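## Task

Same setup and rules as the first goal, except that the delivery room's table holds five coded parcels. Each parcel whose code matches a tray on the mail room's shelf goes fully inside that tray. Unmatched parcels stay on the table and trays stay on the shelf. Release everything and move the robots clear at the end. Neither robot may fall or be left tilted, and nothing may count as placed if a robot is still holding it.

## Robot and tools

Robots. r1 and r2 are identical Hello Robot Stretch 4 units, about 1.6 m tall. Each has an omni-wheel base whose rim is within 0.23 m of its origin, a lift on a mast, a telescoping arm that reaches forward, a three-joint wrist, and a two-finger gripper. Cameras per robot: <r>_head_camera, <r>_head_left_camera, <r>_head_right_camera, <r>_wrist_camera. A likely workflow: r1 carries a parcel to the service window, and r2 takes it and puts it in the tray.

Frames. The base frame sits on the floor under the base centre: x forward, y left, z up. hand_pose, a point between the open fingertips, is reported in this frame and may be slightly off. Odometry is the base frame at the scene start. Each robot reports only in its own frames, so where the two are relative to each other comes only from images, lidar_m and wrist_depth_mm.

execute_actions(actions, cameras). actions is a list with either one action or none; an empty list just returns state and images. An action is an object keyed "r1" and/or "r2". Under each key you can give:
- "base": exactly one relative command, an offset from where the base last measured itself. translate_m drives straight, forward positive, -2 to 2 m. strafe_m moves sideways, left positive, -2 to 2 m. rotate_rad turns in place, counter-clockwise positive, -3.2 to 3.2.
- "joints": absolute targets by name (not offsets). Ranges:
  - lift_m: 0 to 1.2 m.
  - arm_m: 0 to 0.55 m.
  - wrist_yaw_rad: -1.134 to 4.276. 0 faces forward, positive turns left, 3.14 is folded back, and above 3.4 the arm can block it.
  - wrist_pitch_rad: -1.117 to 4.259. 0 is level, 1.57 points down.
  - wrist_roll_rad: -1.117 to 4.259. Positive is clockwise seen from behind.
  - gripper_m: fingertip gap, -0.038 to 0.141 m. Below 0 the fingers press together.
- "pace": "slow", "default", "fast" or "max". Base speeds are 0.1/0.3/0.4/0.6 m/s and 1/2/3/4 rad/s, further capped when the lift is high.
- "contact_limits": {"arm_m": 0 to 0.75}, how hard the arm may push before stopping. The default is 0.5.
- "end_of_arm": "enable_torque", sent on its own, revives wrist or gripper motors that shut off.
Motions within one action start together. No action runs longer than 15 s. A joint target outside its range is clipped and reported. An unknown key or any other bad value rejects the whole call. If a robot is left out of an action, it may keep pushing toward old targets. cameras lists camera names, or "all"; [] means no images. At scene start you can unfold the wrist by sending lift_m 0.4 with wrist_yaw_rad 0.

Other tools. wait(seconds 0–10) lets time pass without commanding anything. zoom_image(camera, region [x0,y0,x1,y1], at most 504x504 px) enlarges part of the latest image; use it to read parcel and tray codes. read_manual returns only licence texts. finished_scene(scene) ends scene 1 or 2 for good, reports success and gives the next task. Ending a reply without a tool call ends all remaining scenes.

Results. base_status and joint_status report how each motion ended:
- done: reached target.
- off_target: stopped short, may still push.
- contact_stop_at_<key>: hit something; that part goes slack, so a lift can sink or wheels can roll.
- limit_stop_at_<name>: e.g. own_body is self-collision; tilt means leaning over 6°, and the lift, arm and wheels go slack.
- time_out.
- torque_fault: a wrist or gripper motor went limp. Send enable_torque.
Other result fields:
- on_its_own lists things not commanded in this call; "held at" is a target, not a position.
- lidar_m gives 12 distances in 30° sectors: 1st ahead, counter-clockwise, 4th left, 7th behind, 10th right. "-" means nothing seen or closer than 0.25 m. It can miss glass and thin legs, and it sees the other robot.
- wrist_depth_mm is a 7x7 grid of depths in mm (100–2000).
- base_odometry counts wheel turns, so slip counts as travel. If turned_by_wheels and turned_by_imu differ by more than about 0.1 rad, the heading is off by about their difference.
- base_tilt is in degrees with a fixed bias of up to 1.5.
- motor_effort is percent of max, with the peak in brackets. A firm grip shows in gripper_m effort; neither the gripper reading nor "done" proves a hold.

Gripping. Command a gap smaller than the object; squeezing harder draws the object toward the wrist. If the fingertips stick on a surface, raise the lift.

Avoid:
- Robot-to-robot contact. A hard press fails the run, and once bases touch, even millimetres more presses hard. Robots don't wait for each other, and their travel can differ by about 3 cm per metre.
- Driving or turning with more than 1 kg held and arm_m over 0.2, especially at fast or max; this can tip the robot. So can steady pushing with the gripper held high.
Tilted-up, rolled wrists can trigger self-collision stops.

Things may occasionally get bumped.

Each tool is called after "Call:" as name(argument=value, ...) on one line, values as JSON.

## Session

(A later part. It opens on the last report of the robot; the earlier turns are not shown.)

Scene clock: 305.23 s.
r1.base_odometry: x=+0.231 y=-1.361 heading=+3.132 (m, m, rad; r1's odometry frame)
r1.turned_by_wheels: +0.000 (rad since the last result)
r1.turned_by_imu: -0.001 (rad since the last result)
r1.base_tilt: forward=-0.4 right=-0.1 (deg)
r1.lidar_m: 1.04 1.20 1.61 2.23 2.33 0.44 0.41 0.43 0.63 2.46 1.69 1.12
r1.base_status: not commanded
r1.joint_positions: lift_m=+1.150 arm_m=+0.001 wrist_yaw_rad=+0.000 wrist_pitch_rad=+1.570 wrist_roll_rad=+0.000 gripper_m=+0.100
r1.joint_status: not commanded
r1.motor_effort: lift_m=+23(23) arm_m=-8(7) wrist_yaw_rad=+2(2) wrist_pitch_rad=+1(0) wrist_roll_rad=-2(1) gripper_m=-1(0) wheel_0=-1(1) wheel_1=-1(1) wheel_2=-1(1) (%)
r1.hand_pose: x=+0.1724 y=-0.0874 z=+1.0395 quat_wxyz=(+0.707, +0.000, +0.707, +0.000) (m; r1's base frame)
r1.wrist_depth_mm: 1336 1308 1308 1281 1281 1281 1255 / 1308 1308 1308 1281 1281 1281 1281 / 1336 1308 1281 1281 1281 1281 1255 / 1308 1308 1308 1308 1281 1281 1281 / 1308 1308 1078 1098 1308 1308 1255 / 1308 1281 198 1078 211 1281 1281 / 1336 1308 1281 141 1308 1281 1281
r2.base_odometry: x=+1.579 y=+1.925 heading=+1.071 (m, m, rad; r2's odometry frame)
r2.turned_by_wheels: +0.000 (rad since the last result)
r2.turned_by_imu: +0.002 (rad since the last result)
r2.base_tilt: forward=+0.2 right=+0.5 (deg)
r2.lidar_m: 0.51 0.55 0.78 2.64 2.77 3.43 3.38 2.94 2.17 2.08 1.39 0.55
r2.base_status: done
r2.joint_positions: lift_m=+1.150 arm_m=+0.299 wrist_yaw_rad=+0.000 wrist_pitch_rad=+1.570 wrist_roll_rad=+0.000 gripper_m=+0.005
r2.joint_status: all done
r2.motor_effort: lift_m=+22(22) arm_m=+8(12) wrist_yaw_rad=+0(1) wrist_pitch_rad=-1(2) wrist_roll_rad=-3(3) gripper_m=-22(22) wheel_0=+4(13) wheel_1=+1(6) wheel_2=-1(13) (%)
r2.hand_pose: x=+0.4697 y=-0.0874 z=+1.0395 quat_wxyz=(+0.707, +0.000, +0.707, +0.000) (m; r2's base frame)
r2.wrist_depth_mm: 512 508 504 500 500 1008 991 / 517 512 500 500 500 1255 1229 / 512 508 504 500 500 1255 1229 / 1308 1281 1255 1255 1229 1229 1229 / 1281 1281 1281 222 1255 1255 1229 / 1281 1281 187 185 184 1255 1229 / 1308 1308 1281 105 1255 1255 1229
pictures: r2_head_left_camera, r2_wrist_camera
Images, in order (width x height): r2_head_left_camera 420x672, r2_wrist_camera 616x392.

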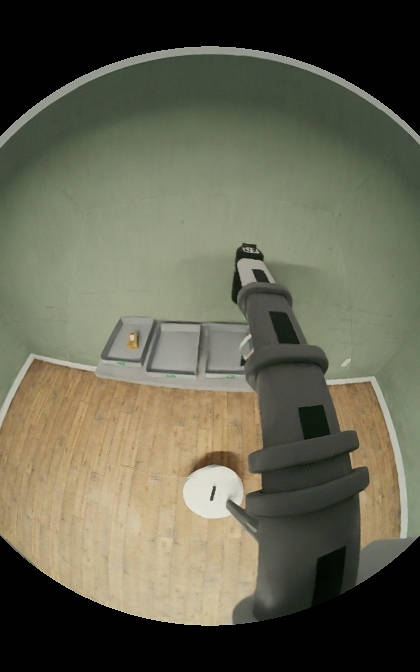

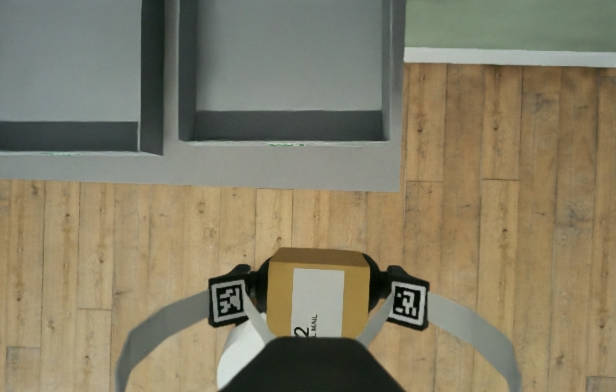

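Centre x≈290: left 0.03; same forward as before.

Call:
execute_actions(actions=[{"r2":{"base":{"strafe_m":0.03},"joints":{"arm_m":0.55}}}], cameras=[])

Call:
execute_actions(actions=[{"r2":{"base":{"translate_m":0.05},"joints":{"lift_m":0.92}}}], cameras=["r2_wrist_camera"])

Scene clock: 313.10 s.
r1.base_odometry: x=+0.231 y=-1.361 heading=+3.132 (m, m, rad; r1's odometry frame)
r1.turned_by_wheels: +0.000 (rad since the last result)
r1.turned_by_imu: -0.001 (rad since the last result)
r1.base_tilt: forward=-0.4 right=-0.2 (deg)
r1.lidar_m: 1.03 1.21 1.59 2.23 2.33 0.45 0.41 0.44 0.62 2.47 1.69 1.11
r1.base_status: not commanded
r1.joint_positions: lift_m=+1.150 arm_m=+0.001 wrist_yaw_rad=+0.000 wrist_pitch_rad=+1.570 wrist_roll_rad=+0.000 gripper_m=+0.100
r1.joint_status: not commanded
r1.motor_effort: lift_m=+24(23) arm_m=-7(7) wrist_yaw_rad=+2(3) wrist_pitch_rad=+0(1) wrist_roll_rad=-2(1) gripper_m=-3(1) wheel_0=-1(1) wheel_1=-1(1) wheel_2=-1(1) (%)
r1.hand_pose: x=+0.1724 y=-0.0874 z=+1.0395 quat_wxyz=(+0.707, +0.000, +0.707, +0.000) (m; r1's base frame)
r1.wrist_depth_mm: 1336 1336 1308 1308 1281 1281 1281 / 1336 1308 1308 1308 1308 1281 1281 / 1308 1308 1308 1281 1281 1281 1255 / 1336 1336 1281 1281 1281 1281 1255 / 1308 1281 1098 1078 1281 1255 1281 / 1308 1308 198 1078 211 1281 1281 / 1308 1336 1281 141 1281 1281 1255
r2.base_odometry: x=+1.553 y=+1.939 heading=+1.071 (m, m, rad; r2's odometry frame)
r2.turned_by_wheels: +0.000 (rad since the last result)
r2.turned_by_imu: -0.001 (rad since the last result)
r2.base_tilt: forward=+0.2 right=+0.5 (deg)
r2.lidar_m: 0.51 0.54 0.78 2.62 2.73 3.44 3.37 2.97 2.20 2.11 1.37 0.54
r2.base_status: done
r2.joint_positions: lift_m=+1.150 arm_m=+0.547 wrist_yaw_rad=+0.000 wrist_pitch_rad=+1.570 wrist_roll_rad=+0.000 gripper_m=+0.005
r2.joint_status: all done
joint sent to its limit — the command would take r2.arm_m past its upper limit, so that joint was sent only as far as its limit.
r2.motor_effort: lift_m=+22(22) arm_m=+8(7) wrist_yaw_rad=+0(1) wrist_pitch_rad=-1(2) wrist_roll_rad=-2(1) gripper_m=-21(22) wheel_0=-1(9) wheel_1=-1(9) wheel_2=+0(1) (%)
r2.hand_pose: x=+0.7182 y=-0.0874 z=+1.0395 quat_wxyz=(+0.707, +0.000, +0.707, +0.000) (m; r2's base frame)
r2.wrist_depth_mm: 492 484 480 477 473 466 459 / 508 512 504 500 496 699 683 / 512 512 504 500 496 1255 1205 / 512 512 504 500 496 1229 1205 / 517 508 508 222 496 1229 1229 / 517 508 187 185 183 1229 1229 / 1281 517 508 105 504 1255 1229
pictures: none
No camera images: the call's "cameras" was empty. Leave "cameras" out to get every camera's image.

Scene clock: 315.13 s.
r1.base_odometry: x=+0.231 y=-1.361 heading=+3.132 (m, m, rad; r1's odometry frame)
r1.turned_by_wheels: +0.000 (rad since the last result)
r1.turned_by_imu: +0.000 (rad since the last result)
r1.base_tilt: forward=-0.4 right=-0.2 (deg)
r1.lidar_m: 1.04 1.19 1.59 2.22 2.34 0.43 0.40 0.43 0.64 2.46 1.69 1.08
r1.base_status: not commanded
r1.joint_positions: lift_m=+1.150 arm_m=+0.001 wrist_yaw_rad=+0.000 wrist_pitch_rad=+1.570 wrist_roll_rad=+0.000 gripper_m=+0.100
r1.joint_status: not commanded
r1.motor_effort: lift_m=+23(23) arm_m=-8(8) wrist_yaw_rad=+2(2) wrist_pitch_rad=+1(1) wrist_roll_rad=-1(1) gripper_m=-1(4) wheel_0=-1(1) wheel_1=-1(1) wheel_2=-1(1) (%)
r1.hand_pose: x=+0.1724 y=-0.0874 z=+1.0395 quat_wxyz=(+0.707, +0.000, +0.707, +0.000) (m; r1's base frame)
r1.wrist_depth_mm: 1308 1308 1281 1308 1308 1308 1281 / 1308 1308 1308 1308 1281 1255 1308 / 1308 1308 1308 1281 1308 1281 1281 / 1308 1308 1308 1281 1255 1255 1255 / 1308 1308 1078 1060 1281 1308 1281 / 1308 1308 198 1060 211 1281 1255 / 1308 1308 1308 141 1281 1281 1229
r2.base_odometry: x=+1.577 y=+1.983 heading=+1.071 (m, m, rad; r2's odometry frame)
r2.turned_by_wheels: +0.000 (rad since the last result)
r2.turned_by_imu: +0.000 (rad since the last result)
r2.base_tilt: forward=+0.2 right=+0.5 (deg)
r2.lidar_m: 0.47 0.50 0.70 2.60 2.75 3.48 3.42 2.99 2.20 2.13 1.33 0.49
r2.base_status: done
r2.joint_positions: lift_m=+0.920 arm_m=+0.547 wrist_yaw_rad=+0.000 wrist_pitch_rad=+1.570 wrist_roll_rad=+0.000 gripper_m=+0.005
r2.joint_status: all done
r2.motor_effort: lift_m=+16(22) arm_m=+8(8) wrist_yaw_rad=+0(1) wrist_pitch_rad=-1(1) wrist_roll_rad=-3(3) gripper_m=-22(22) wheel_0=+4(6) wheel_1=+2(7) wheel_2=-3(12) (%)
r2.hand_pose: x=+0.7182 y=-0.0874 z=+0.8100 quat_wxyz=(+0.707, +0.000, +0.707, +0.000) (m; r2's base frame)
r2.wrist_depth_mm: 281 241 241 240 239 225 351 / 233 274 273 271 270 264 521 / 233 276 274 272 270 264 917 / 234 276 274 272 268 263 1008 / 234 276 274 222 270 262 991 / 234 267 187 184 184 223 1008 / 235 252 276 105 271 258 1008
pictures: r2_wrist_camera
Images, in order (width x height): r2_wrist_camera 616x392.

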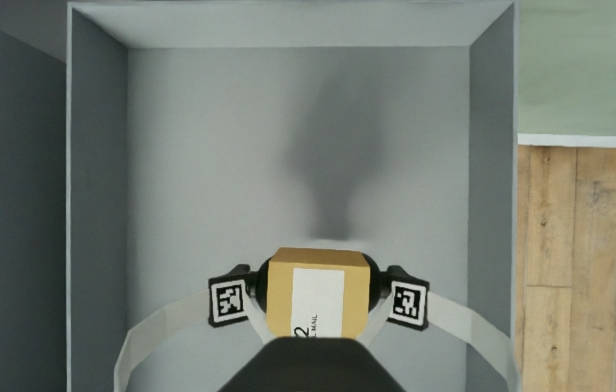

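Call:
execute_actions(actions=[{"r2":{"joints":{"gripper_m":0.09}}}], cameras=[])

Call:
execute_actions(actions=[{"r2":{"joints":{"lift_m":1.15,"arm_m":0.0}}}], cameras=[])

Call:
execute_actions(actions=[{"r2":{"base":{"translate_m":-0.5},"joints":{"wrist_pitch_rad":0.6}}}], cameras=["r2_wrist_camera"])

Scene clock: 324.10 s.
r1.base_odometry: x=+0.231 y=-1.361 heading=+3.132 (m, m, rad; r1's odometry frame)
r1.turned_by_wheels: +0.000 (rad since the last result)
r1.turned_by_imu: -0.001 (rad since the last result)
r1.base_tilt: forward=-0.4 right=-0.2 (deg)
r1.lidar_m: 1.04 1.17 1.60 2.25 2.30 0.44 0.41 0.43 0.61 2.49 1.70 1.08
r1.base_status: not commanded
r1.joint_positions: lift_m=+1.150 arm_m=+0.001 wrist_yaw_rad=+0.000 wrist_pitch_rad=+1.570 wrist_roll_rad=+0.000 gripper_m=+0.100
r1.joint_status: not commanded
r1.motor_effort: lift_m=+24(23) arm_m=-7(7) wrist_yaw_rad=+2(2) wrist_pitch_rad=+0(1) wrist_roll_rad=-1(1) gripper_m=-3(2) wheel_0=-1(1) wheel_1=-1(1) wheel_2=-1(1) (%)
r1.hand_pose: x=+0.1724 y=-0.0874 z=+1.0395 quat_wxyz=(+0.707, +0.000, +0.707, +0.000) (m; r1's base frame)
r1.wrist_depth_mm: 1308 1308 1308 1308 1308 1281 1255 / 1336 1308 1308 1308 1281 1308 1281 / 1336 1308 1308 1281 1308 1281 1281 / 1308 1336 1308 1281 1281 1281 1255 / 1308 1308 1078 1060 1255 1281 1255 / 1308 1308 198 1060 211 1281 1255 / 1308 1281 1281 141 1281 1255 1255
r2.base_odometry: x=+1.577 y=+1.983 heading=+1.071 (m, m, rad; r2's odometry frame)
r2.turned_by_wheels: +0.000 (rad since the last result)
r2.turned_by_imu: +0.000 (rad since the last result)
r2.base_tilt: forward=+0.2 right=+0.5 (deg)
r2.lidar_m: 0.46 0.51 0.72 2.61 2.76 3.49 3.42 2.96 2.21 2.11 1.31 0.48
r2.base_status: not commanded
r2.joint_positions: lift_m=+0.920 arm_m=+0.547 wrist_yaw_rad=+0.000 wrist_pitch_rad=+1.570 wrist_roll_rad=+0.000 gripper_m=+0.090
r2.joint_status: all done
r2.motor_effort: lift_m=+16(16) arm_m=+8(8) wrist_yaw_rad=+1(0) wrist_pitch_rad=-1(2) wrist_roll_rad=-1(2) gripper_m=-2(19) wheel_0=+3(4) wheel_1=+2(2) wheel_2=-3(3) (%)
r2.hand_pose: x=+0.7182 y=-0.0874 z=+0.8100 quat_wxyz=(+0.707, +0.000, +0.707, +0.000) (m; r2's base frame)
r2.wrist_depth_mm: 281 240 241 240 239 225 351 / 232 276 273 272 270 263 521 / 233 276 274 272 268 263 917 / 234 276 274 272 270 263 1008 / 235 277 274 223 270 262 1008 / 234 267 201 223 221 224 1008 / 235 253 274 105 271 240 1008
pictures: none
No camera images: the call's "cameras" was empty. Leave "cameras" out to get every camera's image.

Scene clock: 326.77 s.
r1.base_odometry: x=+0.231 y=-1.361 heading=+3.132 (m, m, rad; r1's odometry frame)
r1.turned_by_wheels: +0.000 (rad since the last result)
r1.turned_by_imu: -0.001 (rad since the last result)
r1.base_tilt: forward=-0.5 right=-0.2 (deg)
r1.lidar_m: 1.03 1.22 1.64 2.23 2.32 0.46 0.42 0.45 0.65 2.47 1.70 1.10
r1.base_status: not commanded
r1.joint_positions: lift_m=+1.150 arm_m=+0.001 wrist_yaw_rad=+0.000 wrist_pitch_rad=+1.570 wrist_roll_rad=+0.000 gripper_m=+0.100
r1.joint_status: not commanded
r1.motor_effort: lift_m=+23(23) arm_m=-7(7) wrist_yaw_rad=+2(2) wrist_pitch_rad=+0(1) wrist_roll_rad=-1(1) gripper_m=-4(2) wheel_0=-1(1) wheel_1=-1(1) wheel_2=-1(1) (%)
r1.hand_pose: x=+0.1724 y=-0.0874 z=+1.0395 quat_wxyz=(+0.707, +0.000, +0.707, +0.000) (m; r1's base frame)
r1.wrist_depth_mm: 1336 1281 1308 1281 1336 1281 1281 / 1308 1308 1308 1308 1281 1281 1281 / 1336 1308 1308 1281 1281 1308 1281 / 1308 1308 1281 1281 1281 1281 1255 / 1308 1308 1078 1060 1255 1281 1281 / 1336 1308 198 1060 211 1255 1255 / 1308 1336 1281 141 1281 1255 1255
r2.base_odometry: x=+1.577 y=+1.983 heading=+1.071 (m, m, rad; r2's odometry frame)
r2.turned_by_wheels: +0.000 (rad since the last result)
r2.turned_by_imu: +0.000 (rad since the last result)
r2.base_tilt: forward=+0.2 right=+0.5 (deg)
r2.lidar_m: 0.48 0.51 0.71 2.62 2.74 3.50 3.42 2.99 2.21 2.12 1.29 0.49
r2.base_status: not commanded
r2.joint_positions: lift_m=+1.150 arm_m=+0.001 wrist_yaw_rad=+0.000 wrist_pitch_rad=+1.570 wrist_roll_rad=+0.000 gripper_m=+0.090
r2.joint_status: all done
r2.motor_effort: lift_m=+22(23) arm_m=-8(8) wrist_yaw_rad=+1(2) wrist_pitch_rad=-1(2) wrist_roll_rad=-3(2) gripper_m=-2(2) wheel_0=+4(4) wheel_1=+2(2) wheel_2=-3(3) (%)
r2.hand_pose: x=+0.1725 y=-0.0874 z=+1.0394 quat_wxyz=(+0.707, +0.000, +0.707, +0.000) (m; r2's base frame)
r2.wrist_depth_mm: 1281 1281 1281 1255 1229 1229 1229 / 1281 1281 1281 1255 1255 1255 1205 / 1281 1281 1255 1255 1255 1229 1229 / 1281 1281 1281 1255 1255 1255 1229 / 1308 1281 1060 1060 1229 1255 1229 / 1308 1308 202 1060 224 1229 1229 / 1308 1281 1281 105 1255 1229 1229
pictures: none
No camera images: the call's "cameras" was empty. Leave "cameras" out to get every camera's image.

Scene clock: 329.93 s.
r1.base_odometry: x=+0.231 y=-1.361 heading=+3.132 (m, m, rad; r1's odometry frame)
r1.turned_by_wheels: +0.000 (rad since the last result)
r1.turned_by_imu: -0.001 (rad since the last result)
r1.base_tilt: forward=-0.4 right=-0.2 (deg)
r1.lidar_m: 1.04 1.22 1.62 2.23 2.32 0.46 0.42 0.41 0.63 2.48 1.68 1.10
r1.base_status: not commanded
r1.joint_positions: lift_m=+1.150 arm_m=+0.001 wrist_yaw_rad=+0.000 wrist_pitch_rad=+1.570 wrist_roll_rad=+0.000 gripper_m=+0.100
r1.joint_status: not commanded
r1.motor_effort: lift_m=+24(23) arm_m=-7(8) wrist_yaw_rad=+2(2) wrist_pitch_rad=-1(1) wrist_roll_rad=-1(1) gripper_m=-4(0) wheel_0=-1(1) wheel_1=-1(2) wheel_2=-1(1) (%)
r1.hand_pose: x=+0.1724 y=-0.0874 z=+1.0395 quat_wxyz=(+0.707, +0.000, +0.707, +0.000) (m; r1's base frame)
r1.wrist_depth_mm: 1336 1308 1308 1308 1308 1281 1255 / 1336 1308 1308 1308 1308 1281 1281 / 1308 1308 1308 1281 1281 1281 1281 / 1308 1308 1308 1281 1308 1281 1255 / 1336 1308 1078 1078 1281 1255 1281 / 1308 1336 198 1060 211 1281 1281 / 1281 1308 1308 141 1255 1255 1255
r2.base_odometry: x=+1.337 y=+1.544 heading=+1.071 (m, m, rad; r2's odometry frame)
r2.turned_by_wheels: +0.000 (rad since the last result)
r2.turned_by_imu: -0.001 (rad since the last result)
r2.base_tilt: forward=+0.2 right=+0.5 (deg)
r2.lidar_m: 0.97 1.01 2.09 2.61 2.74 2.99 2.86 2.98 2.21 2.10 2.04 1.49
r2.base_status: done
r2.joint_positions: lift_m=+1.150 arm_m=+0.001 wrist_yaw_rad=+0.000 wrist_pitch_rad=+0.602 wrist_roll_rad=+0.000 gripper_m=+0.090
r2.joint_status: all done
r2.motor_effort: lift_m=+22(22) arm_m=-8(8) wrist_yaw_rad=+2(2) wrist_pitch_rad=-8(12) wrist_roll_rad=-2(0) gripper_m=-1(2) wheel_0=-6(4) wheel_1=-2(6) wheel_2=+3(12) (%)
r2.hand_pose: x=+0.4100 y=-0.0875 z=+1.1645 quat_wxyz=(+0.955, +0.000, +0.297, +0.000) (m; r2's base frame)
r2.wrist_depth_mm: 1160 1138 1098 1098 1078 1060 1042 / 1255 1255 1205 1205 1160 1160 1160 / 1366 1255 1229 1205 1281 1255 1229 / 1499 991 1008 960 1366 1366 1366 / 1708 1661 1576 1576 1537 1537 1499 / 1661 1661 201 1618 223 1576 1576 / 1430 1397 1430 105 1397 1366 1397
pictures: r2_wrist_camera
Images, in order (width x height): r2_wrist_camera 616x392.

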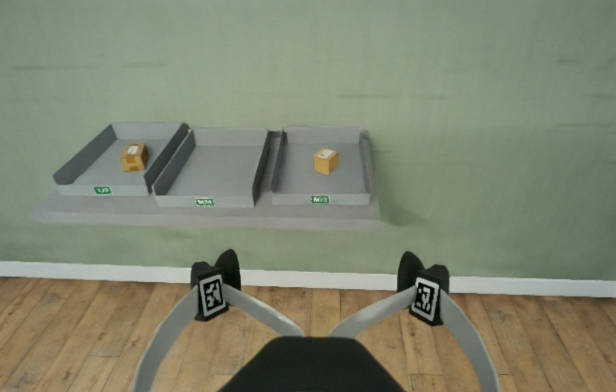

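Call:
finished_scene(scene=2)

The scene is finished: the task was done.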